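# Three arms pass a ball by gutters into a roofed box

## Task

Get the ball out of the gutter it starts in and into the box that stands at a different arm. The box has a roof and one open side. It must not be moved, raised, rotated or tilted beyond a small amount. The ball may be poured from one gutter into another and from a gutter into the box. Whenever no robot is carrying the ball, it must never drop more than slightly below the height of the table tops. A gutter holds the ball only while its open end is higher than its other end; held with the handle vertical, it lets the ball roll out. Nothing may be knocked or placed outside the work area. At the end every arm must have released its grip and moved away, and the ball must stay in the box without any robot holding it there.

## Robot and tools

Robots: arm1, arm2 and arm3 are identical i2rt Big YAM arms. Each has six revolute joints, a two-finger gripper and a camera on its wrist. With joints 1 and 6 at zero and the hand level and pointing ahead, the wrist camera rides on top of the hand and looks toward the fingertips. The hand reaches roughly 1.0 m from the joint-1 axis. Bases, in metres in the scene frame, with heading in degrees counter-clockwise from +x: arm1 at (-1.71, +0.55, +0.92) heading -13; arm2 at (+0.00, +0.09, +0.92) heading -88; arm3 at (+1.71, +0.30, +0.94) heading -166.

Frame: a single scene frame shared by all arms, origin on the floor, +z upward. The hand point lies halfway between the fingertips; the hand's z axis runs along the fingers and its y axis is the direction the fingers open and close. Exact base poses are never printed.

execute_actions: argument actions is a list holding either nothing (just report state and images) or a single action object. That object has one optional key per arm (arm1, arm2, arm3); under each goes a joints object. joints may contain any of joint1_rad to joint6_rad (radians) and gripper_m (metres). Every value is an absolute target, not an offset from the current position. Ranges, tolerance for counting as reached, and sign: joint1_rad -2.879..2.879 (±0.045), rotates the whole arm about its base, positive counter-clockwise seen from above, 0 extends along the base heading; joint2_rad 0..3.141 (±0.14), shoulder, 0 has the upper arm lying roughly flat toward the back, larger values raise it and then bring it forward; joint3_rad 0..3.019 (±0.09), elbow, 0 folds the forearm onto the upper arm, larger values straighten it; joint4_rad -1.692..1.57 (±0.055), hand pitch, positive tips the fingers up; joint5_rad -1.57..1.57 (±0.03), hand yaw, positive toward the arm's right; joint6_rad -2.094..2.094 (±0.035), hand roll, positive clockwise when looking from behind the hand; gripper_m 0..0.093 (±0.003), fingertip gap, grip force about 50-62 N per pad or less. All named motions begin at once and may finish at different times; an action runs at most 15 s. Joints or arms left out keep their previous targets and may still be pushing. Since joints move at different speeds, the hand can sweep a wide arc between postures. An unknown key or out-of-range number rejects the whole call and nothing moves. Optional cameras: list of names from arm1_cam_wrist, arm2_cam_wrist, arm3_cam_wrist, cam_end_1, cam_end_2, cam_gap_1, cam_gap_2, cam_side, cam_top, or all; omitted, null or ["all"] gives every camera, [] gives none. Wrist cameras are 504x504 fisheye; room cameras are 896x504.

wait: seconds from 0 to 10; commands nothing new and returns state and images like an empty action.

zoom_image: camera name plus region [x0, y0, x1, y1] in pixels of that camera's most recent full image, origin at the top-left, at most 504 by 504. Only cameras present with full images in the latest result can be zoomed.

finished_scene: scene is the integer number of the current scene. It closes the scene permanently and reports success; call it only once the ball rests in the box, grippers are open and arms are clear.

Result lines: joint_positions gives measured values. The pictures line lists cameras in the order of the images. joint_status per commanded joint: reached, off_target (stopped short, may still push), contact_stop or time_out (target dropped and joint holds where it stopped, though a timed-out joint may keep a target up to 0.375, 0.375, 0.113, 0.225, 0.075, 0.3 rad for joints 1-6 away and resume moving if freed), not_followed (a safety check blocked the arm's targets, signalled by a 'joint command not followed' line with a cause; the gripper part still runs and blocked targets may be retried on later actions). on_its_own lists what this call did not command; its 'held at' values are targets, not positions. MOTOR HOT appears at 85 °C; at 100 °C an OVER-TEMPERATURE FAULT drops the whole arm until it cools, and affected keys show limit_stop_at_motor_heat, meaning resend the target. If any result reports a stop, the remaining motion, wait and finish calls in that same reply are skipped.

Cautions: an arm does not halt on contact and keeps shoving, which can be forceful and heats motors; to relieve a push, command the joint to its reported position. Targets very near the current position may produce no motion. Holding a load heats motors even while idle, and a raised load sags. A hard squeeze between two robots ends the run; hard collisions may too. The self/inter-arm check can react late and ignores fingers, gripper housings and wrist cameras. Loose objects may get brief random nudges. Avoid dropping the ball, slamming, sudden slips, disturbing the box, or sending anything out of the work area. Tilt gutters with the open end raised while carrying the ball, and lower it only to pour.

Each tool is called after "Emit:" as a command line: name --argument value for each argument, lists and objects as JSON in quotes; but a table of rows of numbers goes row by row, as --pt "numbers of a row", without its own name.

## Session

I'll start by looking at the scene state.

Emit:
execute_actions --actions '[]'

Scene clock: 0.00 s.
arm1.joint_positions: joint1_rad=-0.441 joint2_rad=+0.288 joint3_rad=+1.404 joint4_rad=-1.318 joint5_rad=+0.157 joint6_rad=+0.621 gripper_m=+0.095
arm1.joint_status: not commanded
arm1.hand: x=-1.6732 y=+0.4737 z=+1.5147 quat_wxyz=(-0.631, -0.508, -0.582, +0.073) (m; scene frame)
arm2.joint_positions: joint1_rad=-0.867 joint2_rad=+0.606 joint3_rad=+1.356 joint4_rad=-1.162 joint5_rad=-0.057 joint6_rad=+0.017 gripper_m=+0.094
arm2.joint_status: not commanded
arm2.hand: x=-0.1837 y=-0.0909 z=+1.4837 quat_wxyz=(-0.228, -0.777, -0.311, +0.497) (m; scene frame)
arm3.joint_positions: joint1_rad=+0.291 joint2_rad=+0.582 joint3_rad=+1.649 joint4_rad=-1.508 joint5_rad=-0.196 joint6_rad=+0.310 gripper_m=+0.095
arm3.joint_status: not commanded
arm3.hand: x=+1.6005 y=+0.1958 z=+1.5655 quat_wxyz=(-0.292, -0.832, -0.144, +0.450) (m; scene frame)
pictures: arm1_cam_wrist, arm2_cam_wrist, arm3_cam_wrist, cam_end_1, cam_end_2, cam_gap_1, cam_gap_2, cam_side, cam_top
Images, in order (width x height): arm1_cam_wrist 504x504, arm2_cam_wrist 504x504, arm3_cam_wrist 504x504, cam_end_1 896x504, cam_end_2 896x504, cam_gap_1 896x504, cam_gap_2 896x504, cam_side 896x504, cam_top 896x504.

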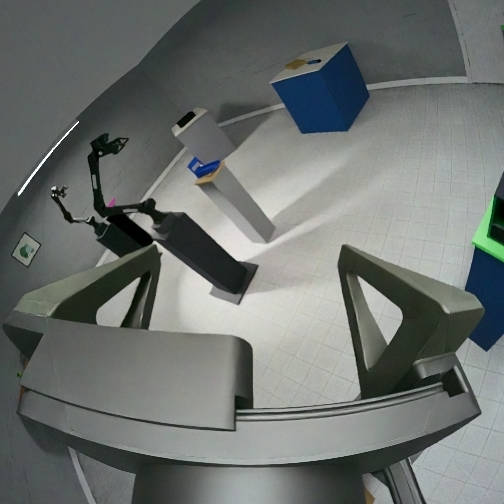

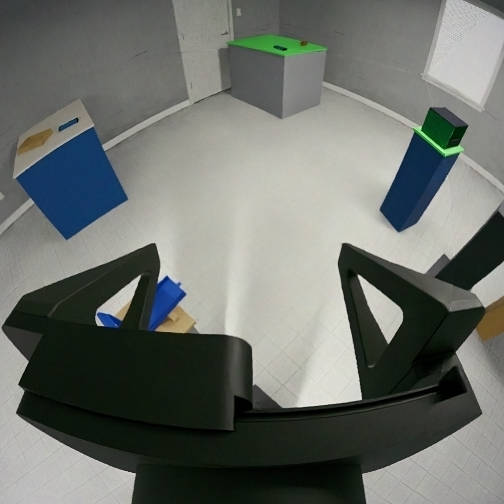

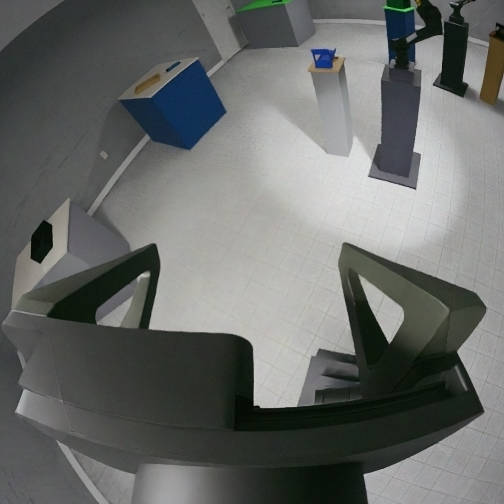

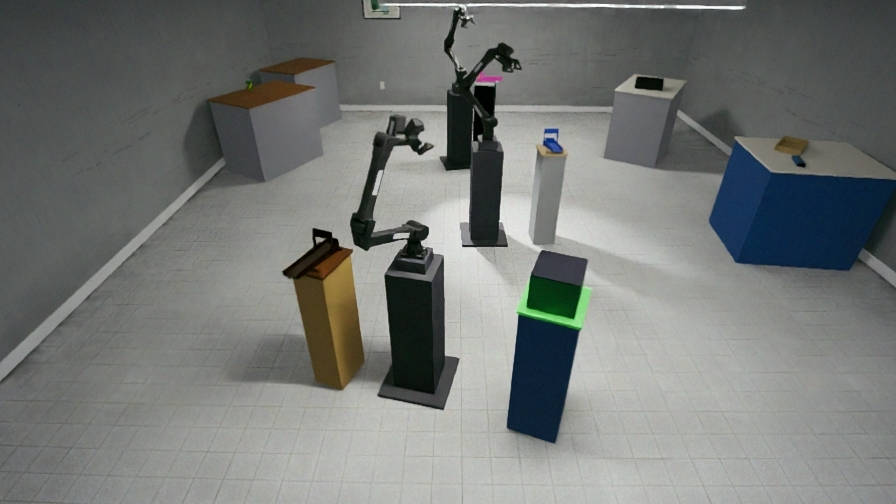

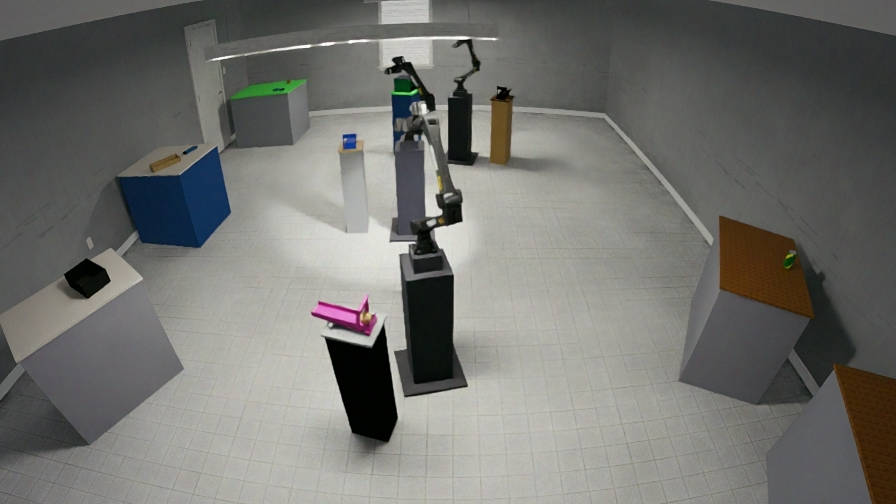

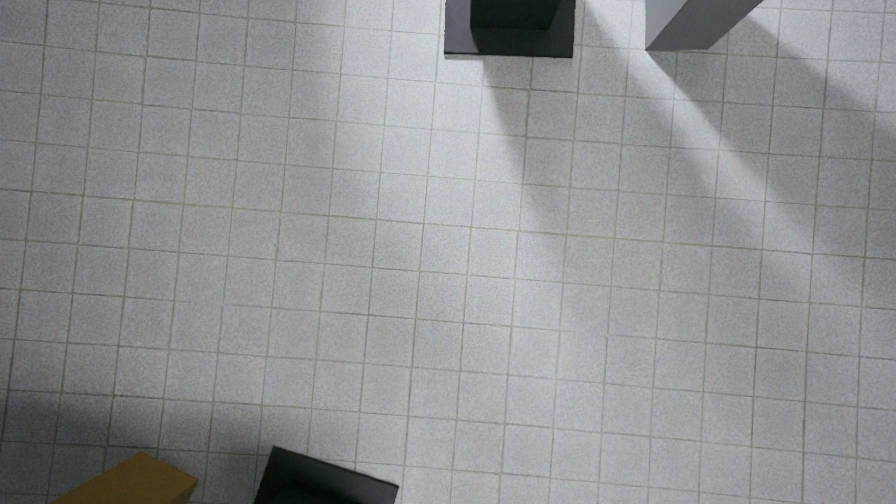

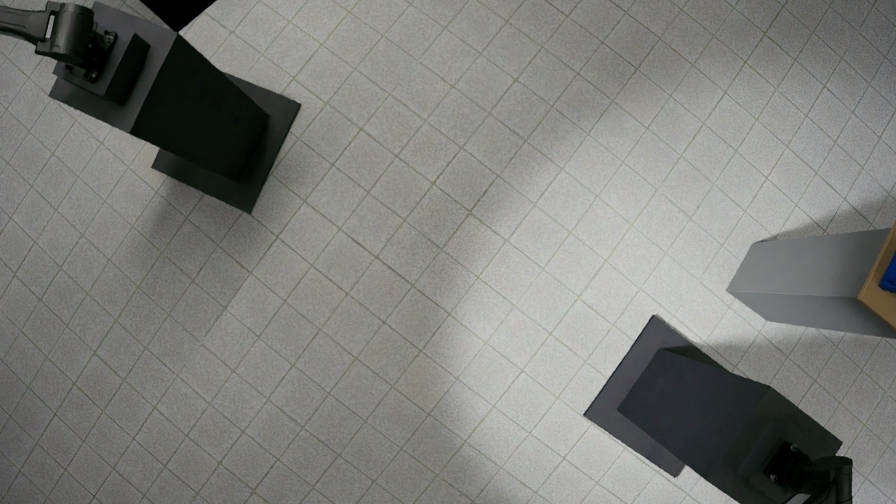

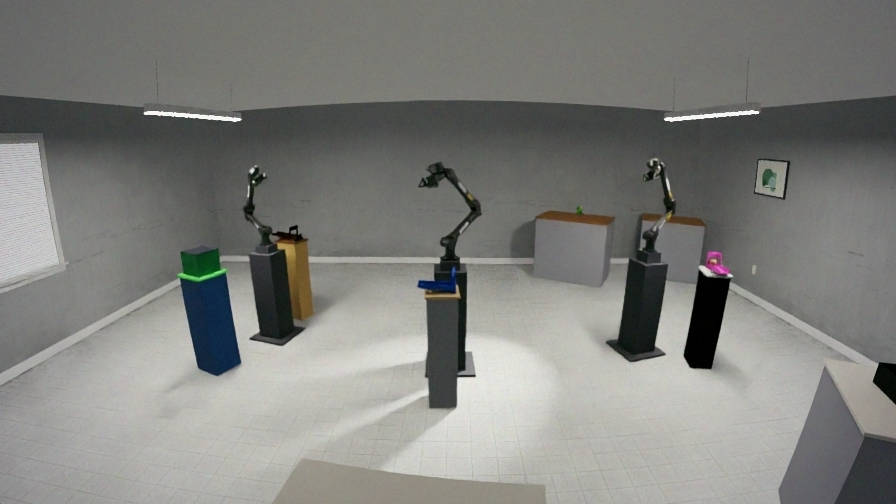

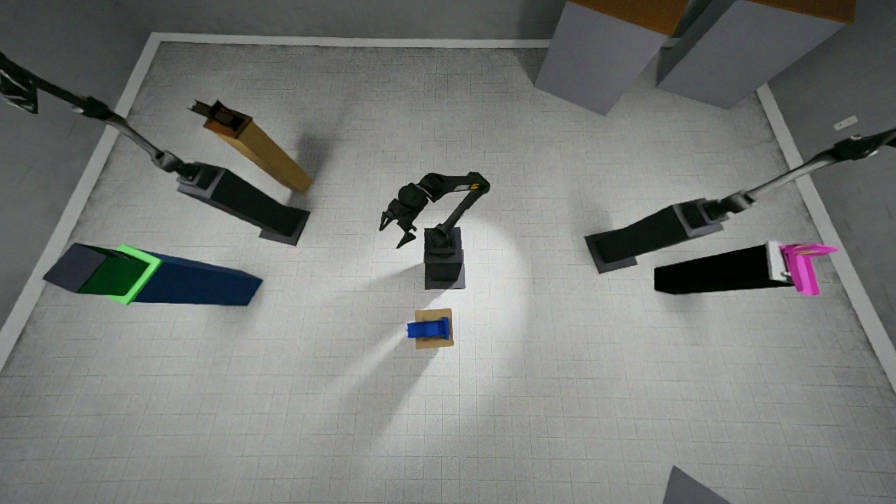

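Emit:
zoom_image --camera "cam_end_2" --region '[290, 270, 410, 360]'

Emit:
zoom_image --camera "cam_end_1" --region '[270, 215, 390, 305]'

Emit:
zoom_image --camera "cam_side" --region '[400, 250, 490, 320]'

Emit:
zoom_image --camera "cam_top" --region '[390, 290, 480, 360]'

Emit:
zoom_image --camera "cam_top" --region '[30, 220, 190, 320]'

Emit:
zoom_image --camera "cam_top" --region '[740, 220, 860, 310]'

Region (290, 270, 410, 360) of cam_end_2's 896x504 image, scaled by 4.200, with more detail than that image has; it fills the top 378 rows of this view, and the rest is white.

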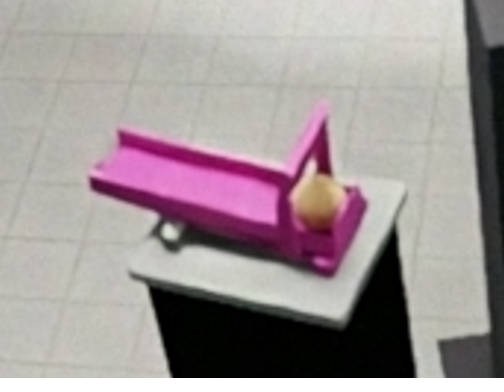

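Region (270, 215, 390, 305) of cam_end_1's 896x504 image, scaled by 4.200, with more detail than that image has; it fills the top 378 rows of this view, and the rest is white.

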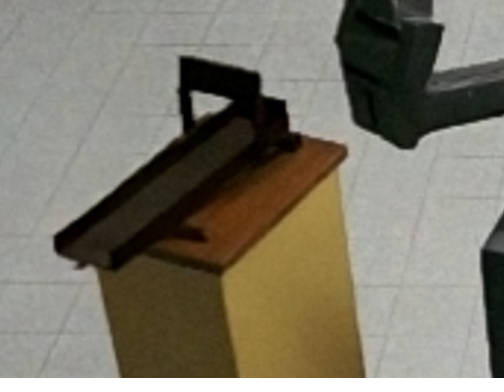

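Region (400, 250, 490, 320) of cam_side's 896x504 image, scaled by 5.600, with more detail than that image has.

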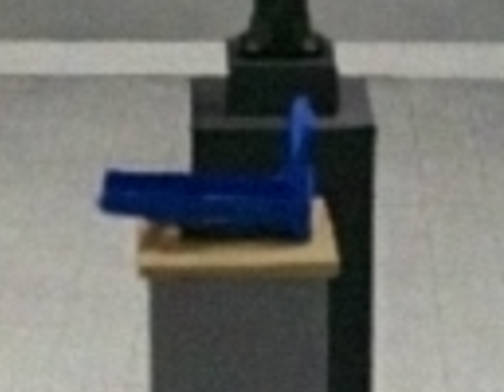

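Region (390, 290, 480, 360) of cam_top's 896x504 image, scaled by 5.600, with more detail than that image has.

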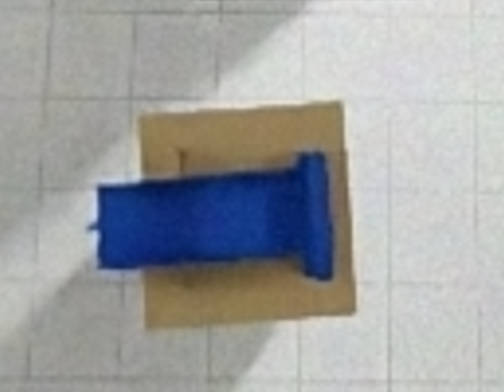

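Region (30, 220, 190, 320) of cam_top's 896x504 image, scaled by 3.150, with more detail than that image has; it fills the top 315 rows of this view, and the rest is white.

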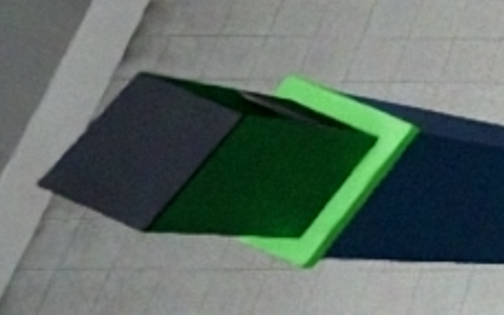

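Region (740, 220, 860, 310) of cam_top's 896x504 image, scaled by 4.200, with more detail than that image has; it fills the top 378 rows of this view, and the rest is white.

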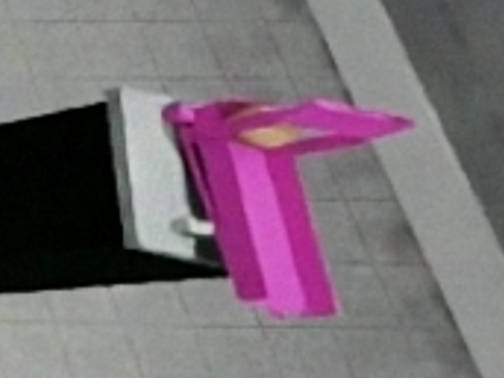

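Emit:
zoom_image --camera "cam_top" --region '[370, 170, 500, 300]'

Emit:
zoom_image --camera "cam_top" --region '[150, 90, 320, 260]'

Emit:
zoom_image --camera "cam_top" --region '[580, 170, 760, 310]'

Region (370, 170, 500, 300) of cam_top's 896x504 image, scaled by 3.877, with more detail than that image has.

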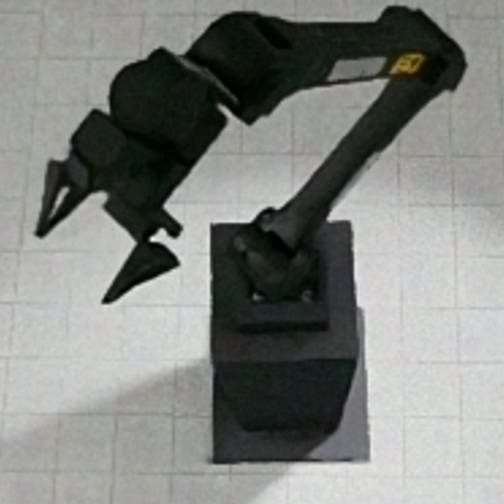

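Region (150, 90, 320, 260) of cam_top's 896x504 image, scaled by 2.965, with more detail than that image has.

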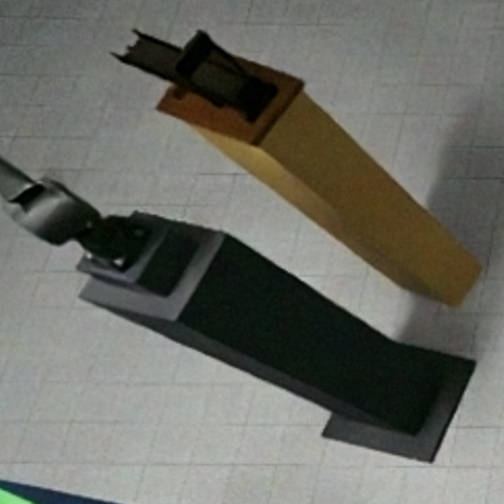

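Region (580, 170, 760, 310) of cam_top's 896x504 image, scaled by 2.800, with more detail than that image has.

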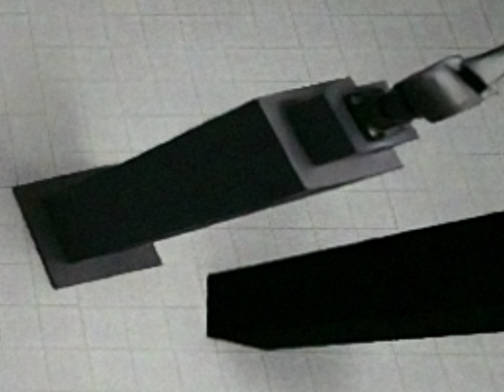

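Emit:
execute_actions --actions '[{"arm1":{"joints":{"joint1_rad":1.41,"joint4_rad":-0.4,"joint5_rad":0,"joint6_rad":0,"gripper_m":0.09}},"arm2":{"joints":{"joint1_rad":0.02,"joint3_rad":1.9,"joint5_rad":0,"joint6_rad":0}},"arm3":{"joints":{"joint1_rad":2.45,"joint2_rad":1.5,"joint5_rad":0,"joint6_rad":0}}}]' --cameras '["arm3_cam_wrist", "cam_top"]'

Scene clock: 5.83 s.
arm1.joint_positions: joint1_rad=+1.402 joint2_rad=+0.288 joint3_rad=+1.404 joint4_rad=-0.417 joint5_rad=+0.000 joint6_rad=+0.015 gripper_m=+0.090
arm1.joint_status: all done
arm1.hand: x=-1.7111 y=+0.5782 z=+1.7220 quat_wxyz=(-0.755, +0.231, -0.348, -0.505) (m; scene frame)
arm2.joint_positions: joint1_rad=+0.012 joint2_rad=+0.594 joint3_rad=+1.898 joint4_rad=-1.162 joint5_rad=-0.003 joint6_rad=+0.008 gripper_m=+0.094
arm2.joint_status: all done
arm2.hand: x=-0.0004 y=-0.0013 z=+1.7225 quat_wxyz=(-0.553, -0.453, -0.472, +0.516) (m; scene frame)
arm3.joint_positions: joint1_rad=+2.456 joint2_rad=+1.510 joint3_rad=+1.652 joint4_rad=-1.501 joint5_rad=+0.001 joint6_rad=+0.006 gripper_m=+0.095
arm3.joint_status: all done
arm3.hand: x=+2.1600 y=+0.0839 z=+1.2694 quat_wxyz=(-0.106, -0.223, -0.969, +0.022) (m; scene frame)
pictures: arm3_cam_wrist, cam_top
Images, in order (width x height): arm3_cam_wrist 504x504, cam_top 896x504.

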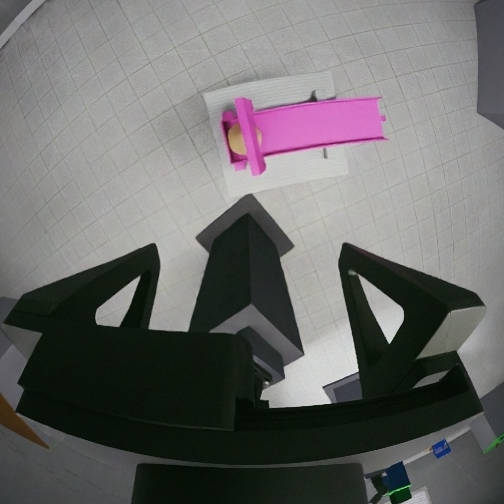

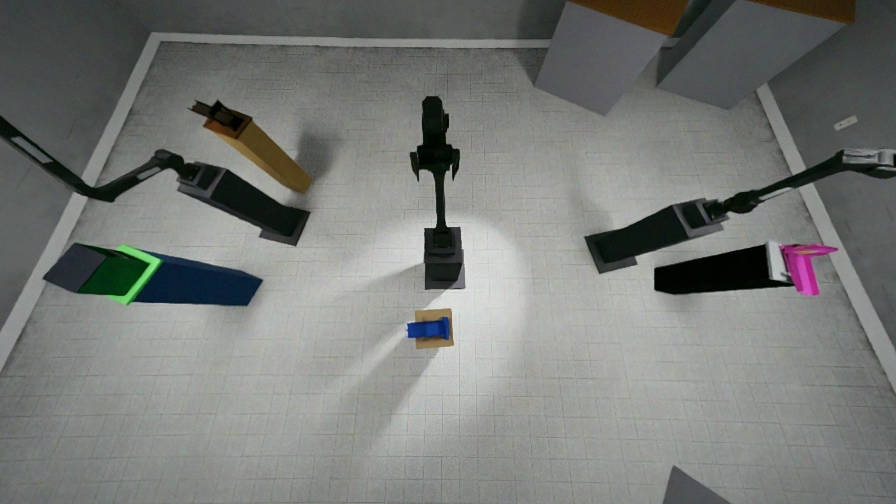

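Emit:
zoom_image --camera "arm3_cam_wrist" --region '[190, 50, 410, 210]'

Region (190, 50, 410, 210) of arm3_cam_wrist's 504x504 image, scaled by 2.291, with more detail than that image has; it fills the top 367 rows of this view, and the rest is white.

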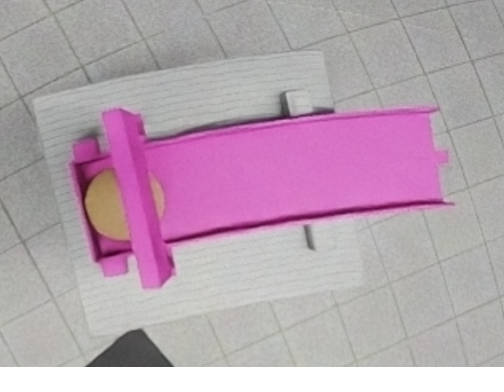

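Emit:
execute_actions --actions '[{"arm1":{"joints":{"joint1_rad":1.344,"joint2_rad":1.672,"joint3_rad":1.462,"joint4_rad":-1.361,"joint5_rad":-0.14,"joint6_rad":-0.07,"gripper_m":0.09}},"arm2":{"joints":{"joint1_rad":0.065,"joint2_rad":1.718,"joint3_rad":1.469,"joint4_rad":-1.322,"joint5_rad":0.14,"joint6_rad":0.04,"gripper_m":0.09}},"arm3":{"joints":{"joint1_rad":2.492,"joint2_rad":1.847,"joint3_rad":1.512,"joint4_rad":-1.213,"joint5_rad":0.137,"joint6_rad":-0.168,"gripper_m":0.09}}}]' --cameras '["arm1_cam_wrist", "arm2_cam_wrist", "arm3_cam_wrist", "cam_side", "cam_end_2", "cam_end_1"]'

Scene clock: 9.70 s.
arm1.joint_positions: joint1_rad=+1.353 joint2_rad=+1.665 joint3_rad=+1.465 joint4_rad=-1.348 joint5_rad=-0.137 joint6_rad=-0.055 gripper_m=+0.090
arm1.joint_status: all done
arm1.hand: x=-1.5179 y=+1.0150 z=+1.1038 quat_wxyz=(+0.018, +0.554, -0.830, -0.064) (m; scene frame)
arm2.joint_positions: joint1_rad=+0.056 joint2_rad=+1.697 joint3_rad=+1.450 joint4_rad=-1.313 joint5_rad=+0.136 joint6_rad=+0.031 gripper_m=+0.090
arm2.joint_status: all done
arm2.hand: x=+0.0248 y=-0.4228 z=+1.0821 quat_wxyz=(+0.037, -0.682, -0.728, +0.054) (m; scene frame)
arm3.joint_positions: joint1_rad=+2.491 joint2_rad=+1.845 joint3_rad=+1.497 joint4_rad=-1.220 joint5_rad=+0.133 joint6_rad=-0.161 gripper_m=+0.090
arm3.joint_status: all done
arm3.hand: x=+2.2082 y=+0.0581 z=+1.0454 quat_wxyz=(+0.014, -0.125, -0.990, +0.062) (m; scene frame)
pictures: arm1_cam_wrist, arm2_cam_wrist, arm3_cam_wrist, cam_end_1, cam_end_2, cam_side
Images, in order (width x height): arm1_cam_wrist 504x504, arm2_cam_wrist 504x504, arm3_cam_wrist 504x504, cam_end_1 896x504, cam_end_2 896x504, cam_side 896x504.

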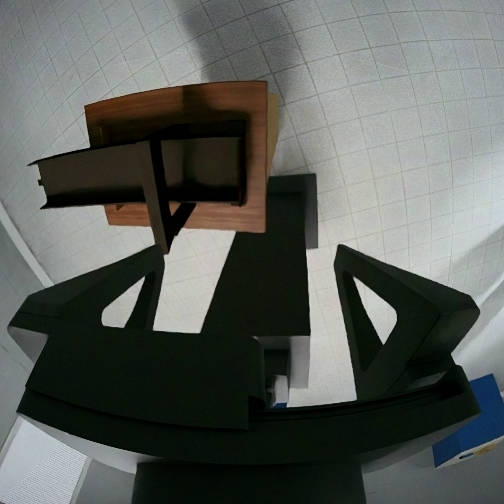

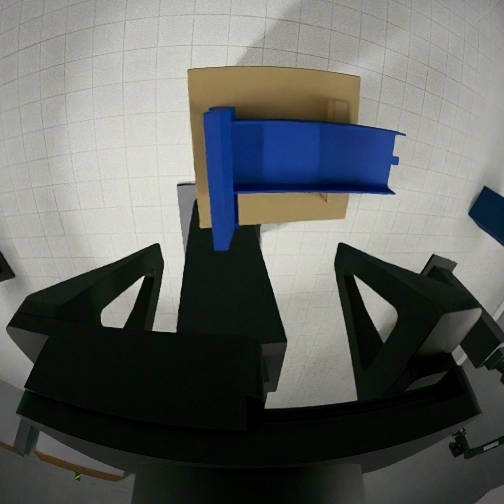

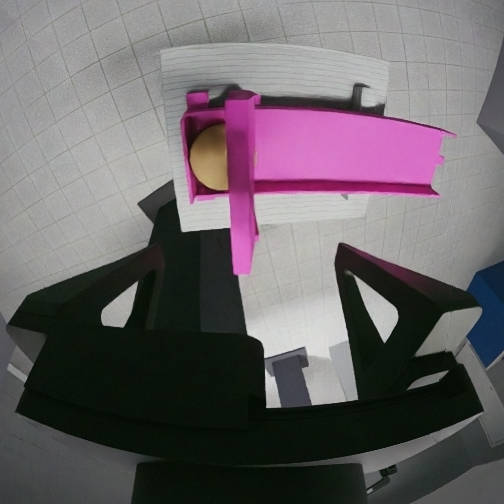

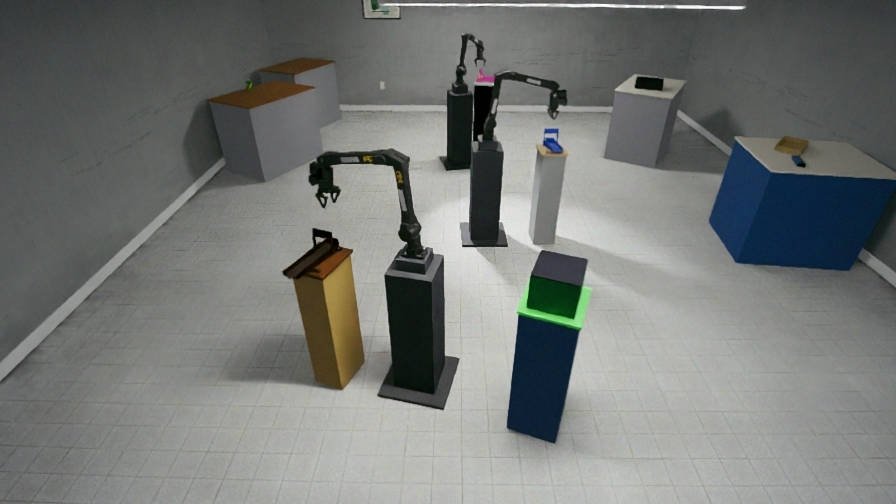

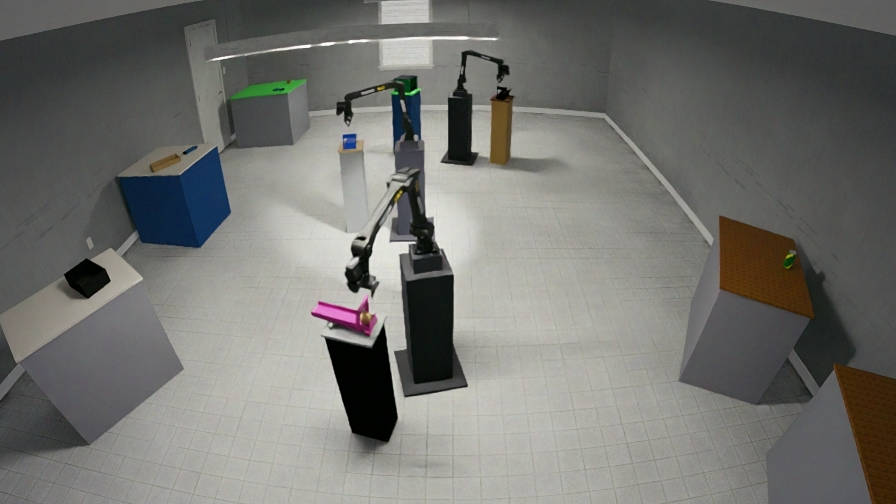

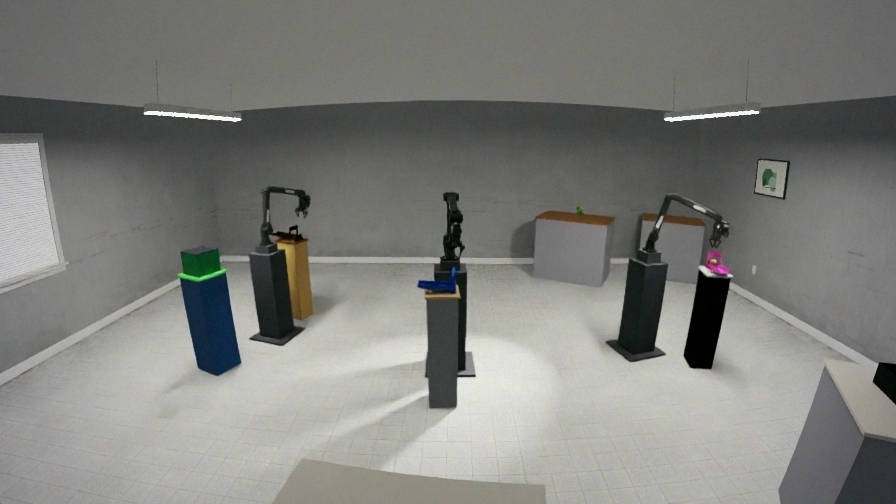

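Emit:
zoom_image --camera "arm3_cam_wrist" --region '[150, 60, 350, 290]'

Emit:
zoom_image --camera "arm2_cam_wrist" --region '[160, 50, 420, 270]'

Emit:
zoom_image --camera "arm1_cam_wrist" --region '[20, 70, 300, 270]'

Emit:
zoom_image --camera "cam_side" --region '[410, 235, 480, 305]'

Region (150, 60, 350, 290) of arm3_cam_wrist's 504x504 image, scaled by 2.191, with more detail than that image has; it fills the left 438 columns of this view, and the rest is white.

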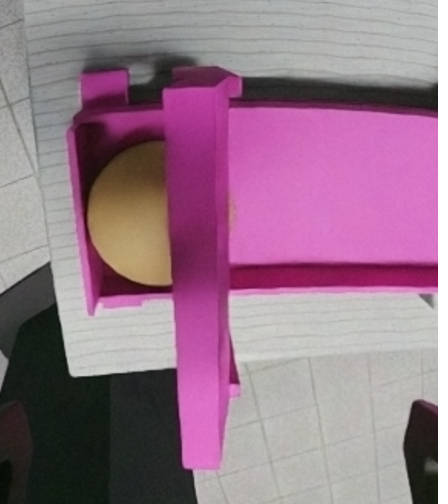

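Region (160, 50, 420, 270) of arm2_cam_wrist's 504x504 image, scaled by 1.938, with more detail than that image has; it fills the top 426 rows of this view, and the rest is white.

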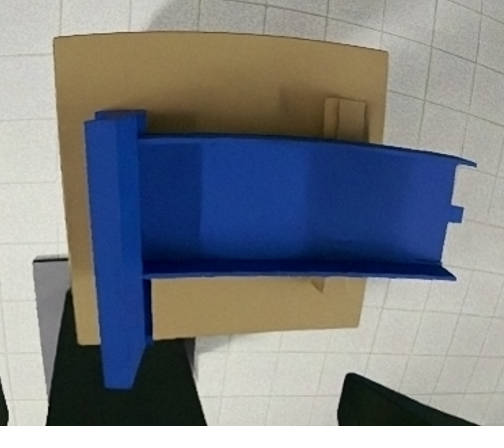

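Region (20, 70, 300, 270) of arm1_cam_wrist's 504x504 image, scaled by 1.800, with more detail than that image has; it fills the top 360 rows of this view, and the rest is white.

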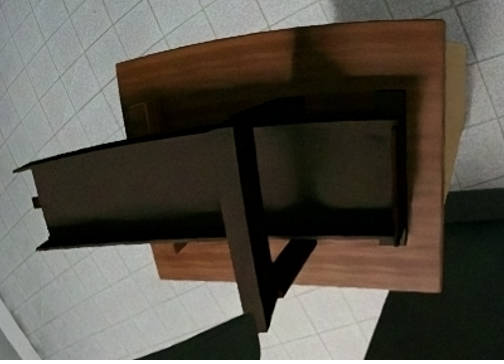

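Region (410, 235, 480, 305) of cam_side's 896x504 image, scaled by 7.200, with more detail than that image has.

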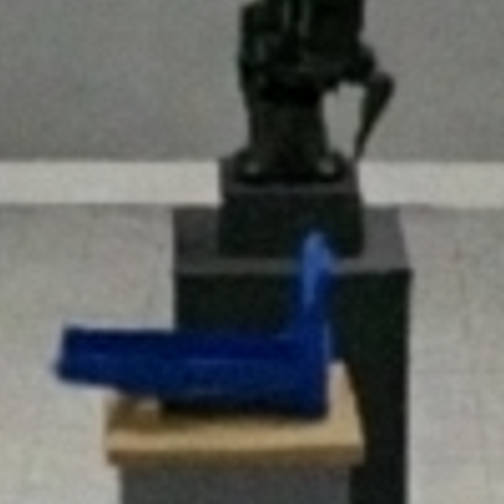

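Emit:
execute_actions --actions '[{"arm1":{"joints":{"joint1_rad":1.570,"joint2_rad":1.70,"joint3_rad":1.34,"joint4_rad":-1.177,"joint5_rad":-0.20,"joint6_rad":0.172}},"arm2":{"joints":{"joint1_rad":0.093,"joint2_rad":1.84,"joint3_rad":1.30,"joint4_rad":-1.032,"joint5_rad":0.184,"joint6_rad":0.069}},"arm3":{"joints":{"joint1_rad":2.509,"joint2_rad":1.933,"joint3_rad":1.408,"joint4_rad":-0.992,"joint5_rad":0.231,"joint6_rad":-0.157}}}]' --cameras '["arm1_cam_wrist", "arm2_cam_wrist", "arm3_cam_wrist", "cam_side", "cam_end_2"]'

Scene clock: 20.37 s.
arm1.joint_positions: joint1_rad=+1.579 joint2_rad=+1.694 joint3_rad=+1.353 joint4_rad=-1.191 joint5_rad=-0.201 joint6_rad=+0.156 gripper_m=+0.090
arm1.joint_status: all done
arm1.hand: x=-1.6368 y=+1.0506 z=+1.0490 quat_wxyz=(+0.048, +0.560, -0.823, -0.085) (m; scene frame)
arm2.joint_positions: joint1_rad=+0.088 joint2_rad=+1.854 joint3_rad=+1.287 joint4_rad=-1.042 joint5_rad=+0.180 joint6_rad=+0.060 gripper_m=+0.090
arm2.joint_status: all done
arm2.hand: x=+0.0340 y=-0.4190 z=+0.9489 quat_wxyz=(+0.069, -0.678, -0.729, +0.056) (m; scene frame)
arm3.joint_positions: joint1_rad=+2.504 joint2_rad=+1.939 joint3_rad=+1.408 joint4_rad=-1.001 joint5_rad=+0.227 joint6_rad=-0.161 gripper_m=+0.090
arm3.joint_status: all done
arm3.hand: x=+2.2158 y=+0.0458 z=+0.9680 quat_wxyz=(+0.009, -0.121, -0.986, +0.112) (m; scene frame)
pictures: arm1_cam_wrist, arm2_cam_wrist, arm3_cam_wrist, cam_end_2, cam_side
Images, in order (width x height): arm1_cam_wrist 504x504, arm2_cam_wrist 504x504, arm3_cam_wrist 504x504, cam_end_2 896x504, cam_side 896x504.

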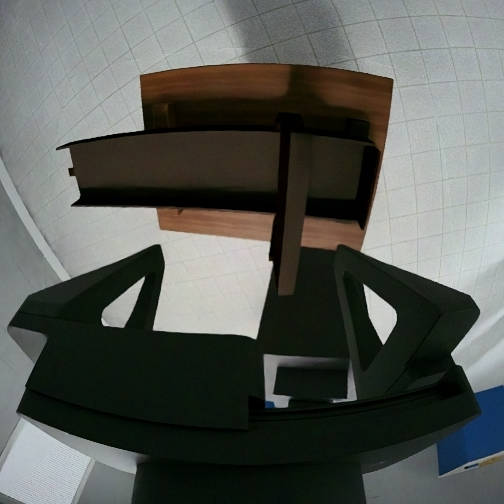

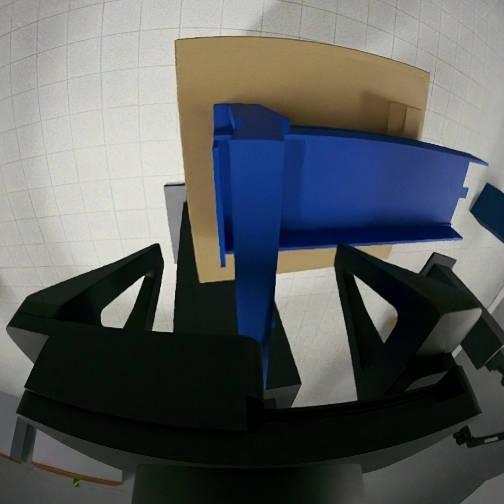

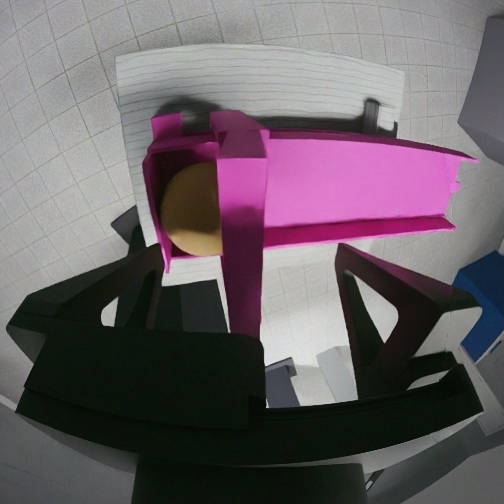

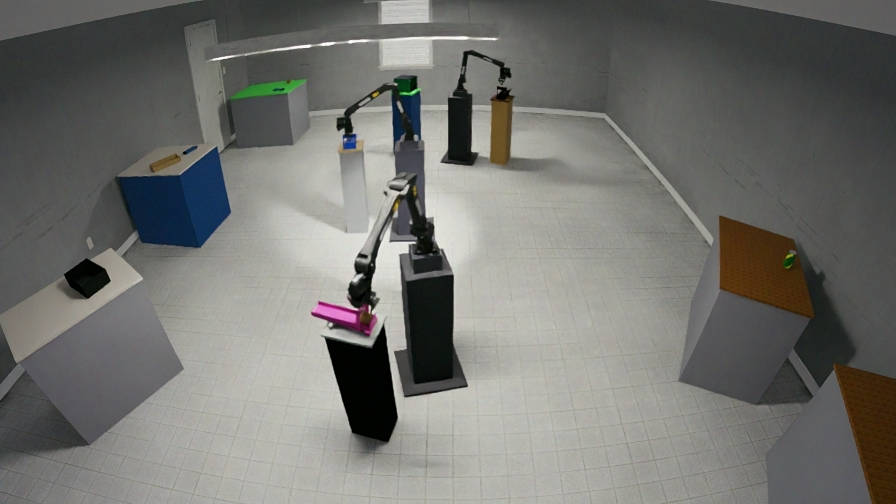

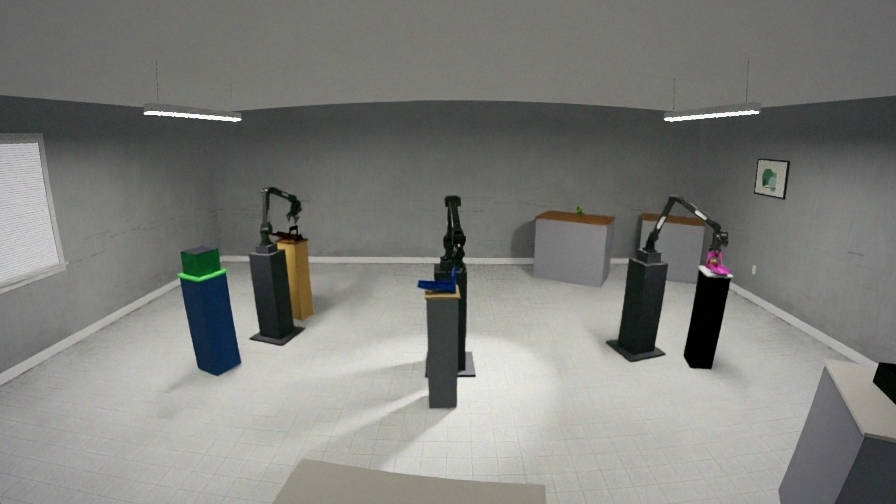

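Emit:
zoom_image --camera "arm3_cam_wrist" --region '[140, 90, 320, 270]'

Emit:
zoom_image --camera "arm2_cam_wrist" --region '[170, 80, 350, 280]'

Emit:
zoom_image --camera "arm1_cam_wrist" --region '[220, 90, 420, 310]'

Emit:
zoom_image --camera "cam_end_2" --region '[300, 270, 400, 350]'

Region (140, 90, 320, 270) of arm3_cam_wrist's 504x504 image, scaled by 2.800, with more detail than that image has.

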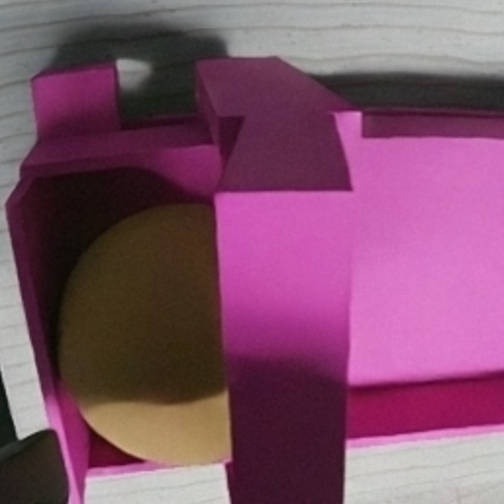

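Region (170, 80, 350, 280) of arm2_cam_wrist's 504x504 image, scaled by 2.520, with more detail than that image has; it fills the left 454 columns of this view, and the rest is white.

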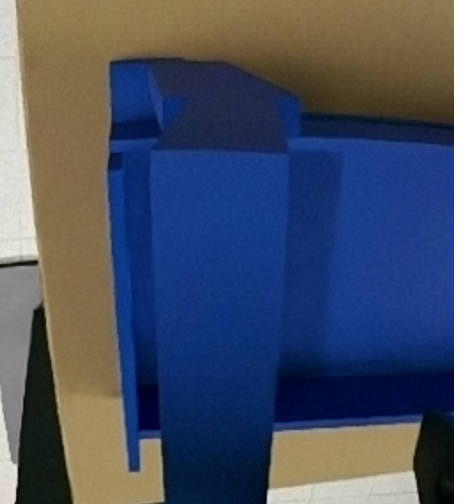

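Region (220, 90, 420, 310) of arm1_cam_wrist's 504x504 image, scaled by 2.291, with more detail than that image has; it fills the left 458 columns of this view, and the rest is white.

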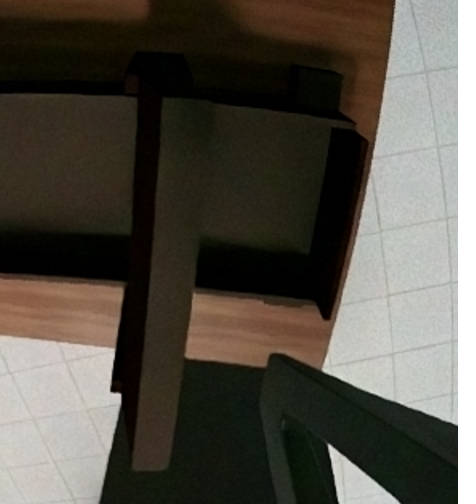

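Region (300, 270, 400, 350) of cam_end_2's 896x504 image, scaled by 5.040, with more detail than that image has; it fills the top 403 rows of this view, and the rest is white.

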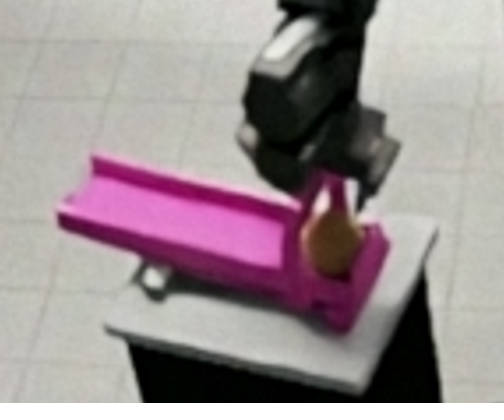

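Emit:
execute_actions --actions '[{"arm1":{"joints":{"joint1_rad":1.538,"joint2_rad":1.768,"joint3_rad":1.205,"joint4_rad":-0.984,"joint5_rad":-0.238,"joint6_rad":0.12,"gripper_m":0.09}},"arm2":{"joints":{"joint1_rad":0.111,"joint2_rad":1.818,"joint5_rad":0.254,"joint6_rad":0.087,"gripper_m":0.05}},"arm3":{"joints":{"gripper_m":0.004}}}]' --cameras '["arm1_cam_wrist", "arm2_cam_wrist", "arm3_cam_wrist"]'

Scene clock: 22.37 s.
arm1.joint_positions: joint1_rad=+1.544 joint2_rad=+1.769 joint3_rad=+1.209 joint4_rad=-0.997 joint5_rad=-0.236 joint6_rad=+0.135 gripper_m=+0.090
arm1.joint_status: all done
arm1.hand: x=-1.6275 y=+1.0349 z=+0.9659 quat_wxyz=(+0.065, +0.552, -0.826, -0.092) (m; scene frame)
arm2.joint_positions: joint1_rad=+0.101 joint2_rad=+1.842 joint3_rad=+1.287 joint4_rad=-1.042 joint5_rad=+0.250 joint6_rad=+0.078 gripper_m=+0.050
arm2.joint_status: all done
arm2.hand: x=+0.0291 y=-0.4214 z=+0.9575 quat_wxyz=(+0.085, -0.678, -0.725, +0.088) (m; scene frame)
arm3.joint_positions: joint1_rad=+2.505 joint2_rad=+1.939 joint3_rad=+1.408 joint4_rad=-1.001 joint5_rad=+0.228 joint6_rad=-0.161 gripper_m=+0.012
arm3.joint_status: gripper_m off_target (ended at +0.012, target +0.004)
arm3.hand: x=+2.2159 y=+0.0459 z=+0.9681 quat_wxyz=(+0.009, -0.121, -0.986, +0.113) (m; scene frame)
pictures: arm1_cam_wrist, arm2_cam_wrist, arm3_cam_wrist
Images, in order (width x height): arm1_cam_wrist 504x504, arm2_cam_wrist 504x504, arm3_cam_wrist 504x504.

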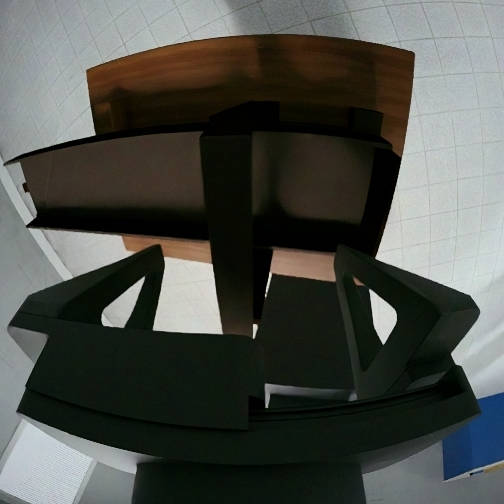

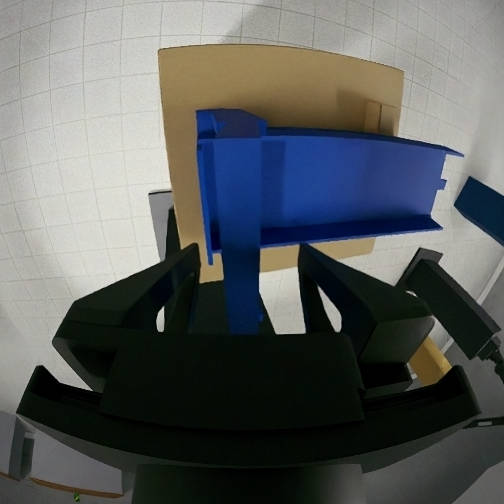

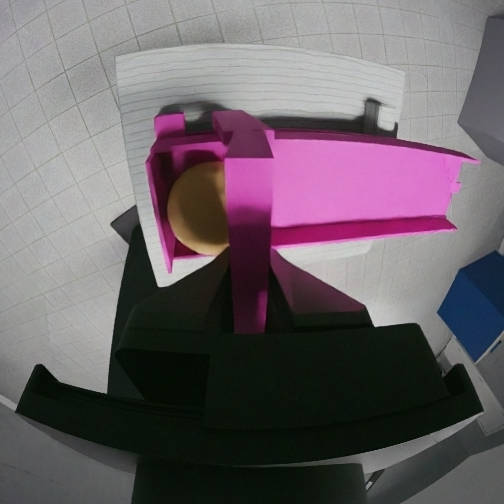

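Emit:
execute_actions --actions '[{"arm1":{"joints":{"joint1_rad":1.56,"gripper_m":0.004}},"arm2":{"joints":{"gripper_m":0.004}},"arm3":{"joints":{"joint2_rad":1.68,"joint4_rad":-1.217,"joint5_rad":0.45}}}]' --cameras '["arm1_cam_wrist", "arm2_cam_wrist", "arm3_cam_wrist", "cam_end_2"]'

Scene clock: 24.80 s.
arm1.joint_positions: joint1_rad=+1.548 joint2_rad=+1.769 joint3_rad=+1.209 joint4_rad=-0.996 joint5_rad=-0.238 joint6_rad=+0.132 gripper_m=+0.011
arm1.joint_status: gripper_m off_target (ended at +0.012, target +0.004); the others done
arm1.hand: x=-1.6298 y=+1.0356 z=+0.9659 quat_wxyz=(+0.066, +0.555, -0.824, -0.093) (m; scene frame)
arm2.joint_positions: joint1_rad=+0.101 joint2_rad=+1.842 joint3_rad=+1.287 joint4_rad=-1.042 joint5_rad=+0.252 joint6_rad=+0.079 gripper_m=+0.011
arm2.joint_status: gripper_m off_target (ended at +0.011, target +0.004)
arm2.hand: x=+0.0290 y=-0.4216 z=+0.9576 quat_wxyz=(+0.085, -0.678, -0.725, +0.089) (m; scene frame)
arm3.joint_positions: joint1_rad=+2.505 joint2_rad=+1.683 joint3_rad=+1.397 joint4_rad=-1.211 joint5_rad=+0.442 joint6_rad=-0.161 gripper_m=+0.012
arm3.joint_status: all done
arm3.hand: x=+2.1596 y=+0.0311 z=+1.1059 quat_wxyz=(+0.023, -0.125, -0.967, +0.219) (m; scene frame)
pictures: arm1_cam_wrist, arm2_cam_wrist, arm3_cam_wrist, cam_end_2
Images, in order (width x height): arm1_cam_wrist 504x504, arm2_cam_wrist 504x504, arm3_cam_wrist 504x504, cam_end_2 896x504.

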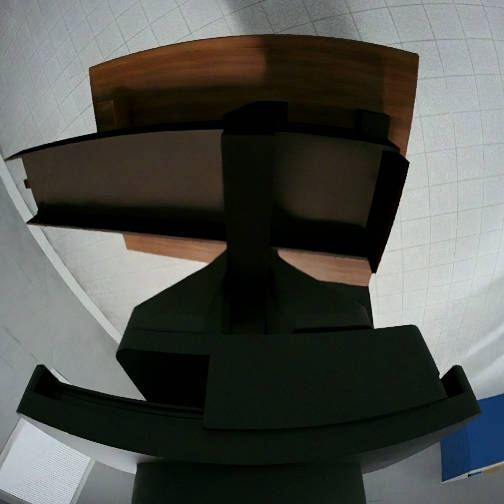

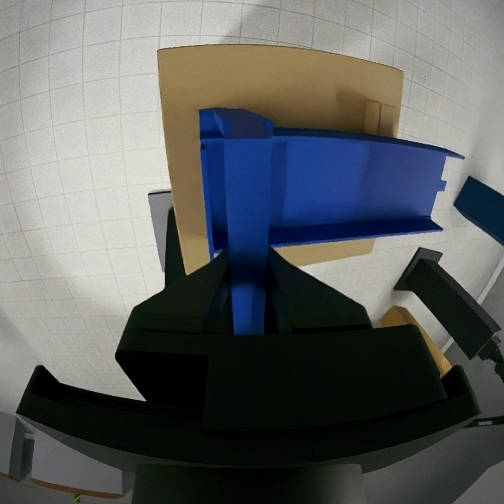

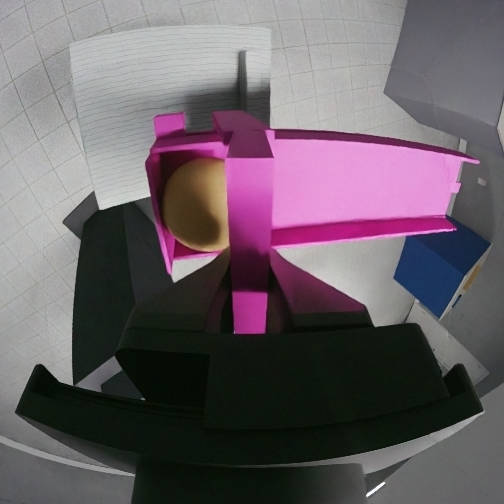

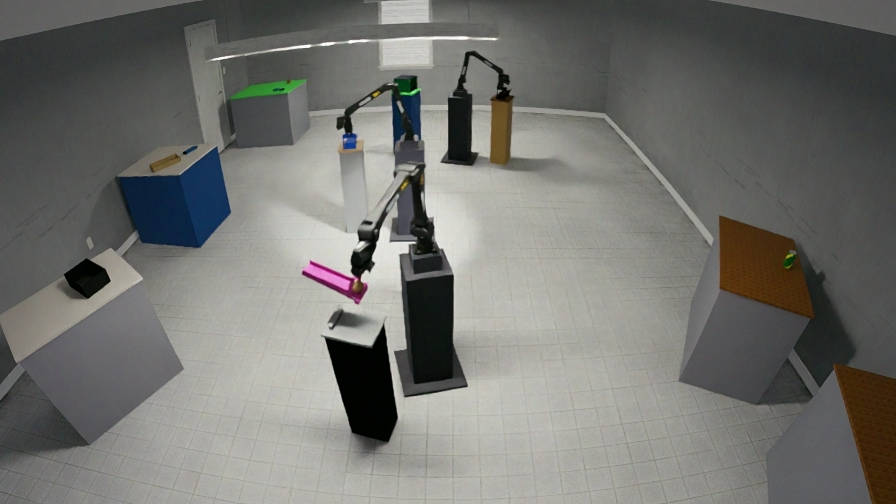

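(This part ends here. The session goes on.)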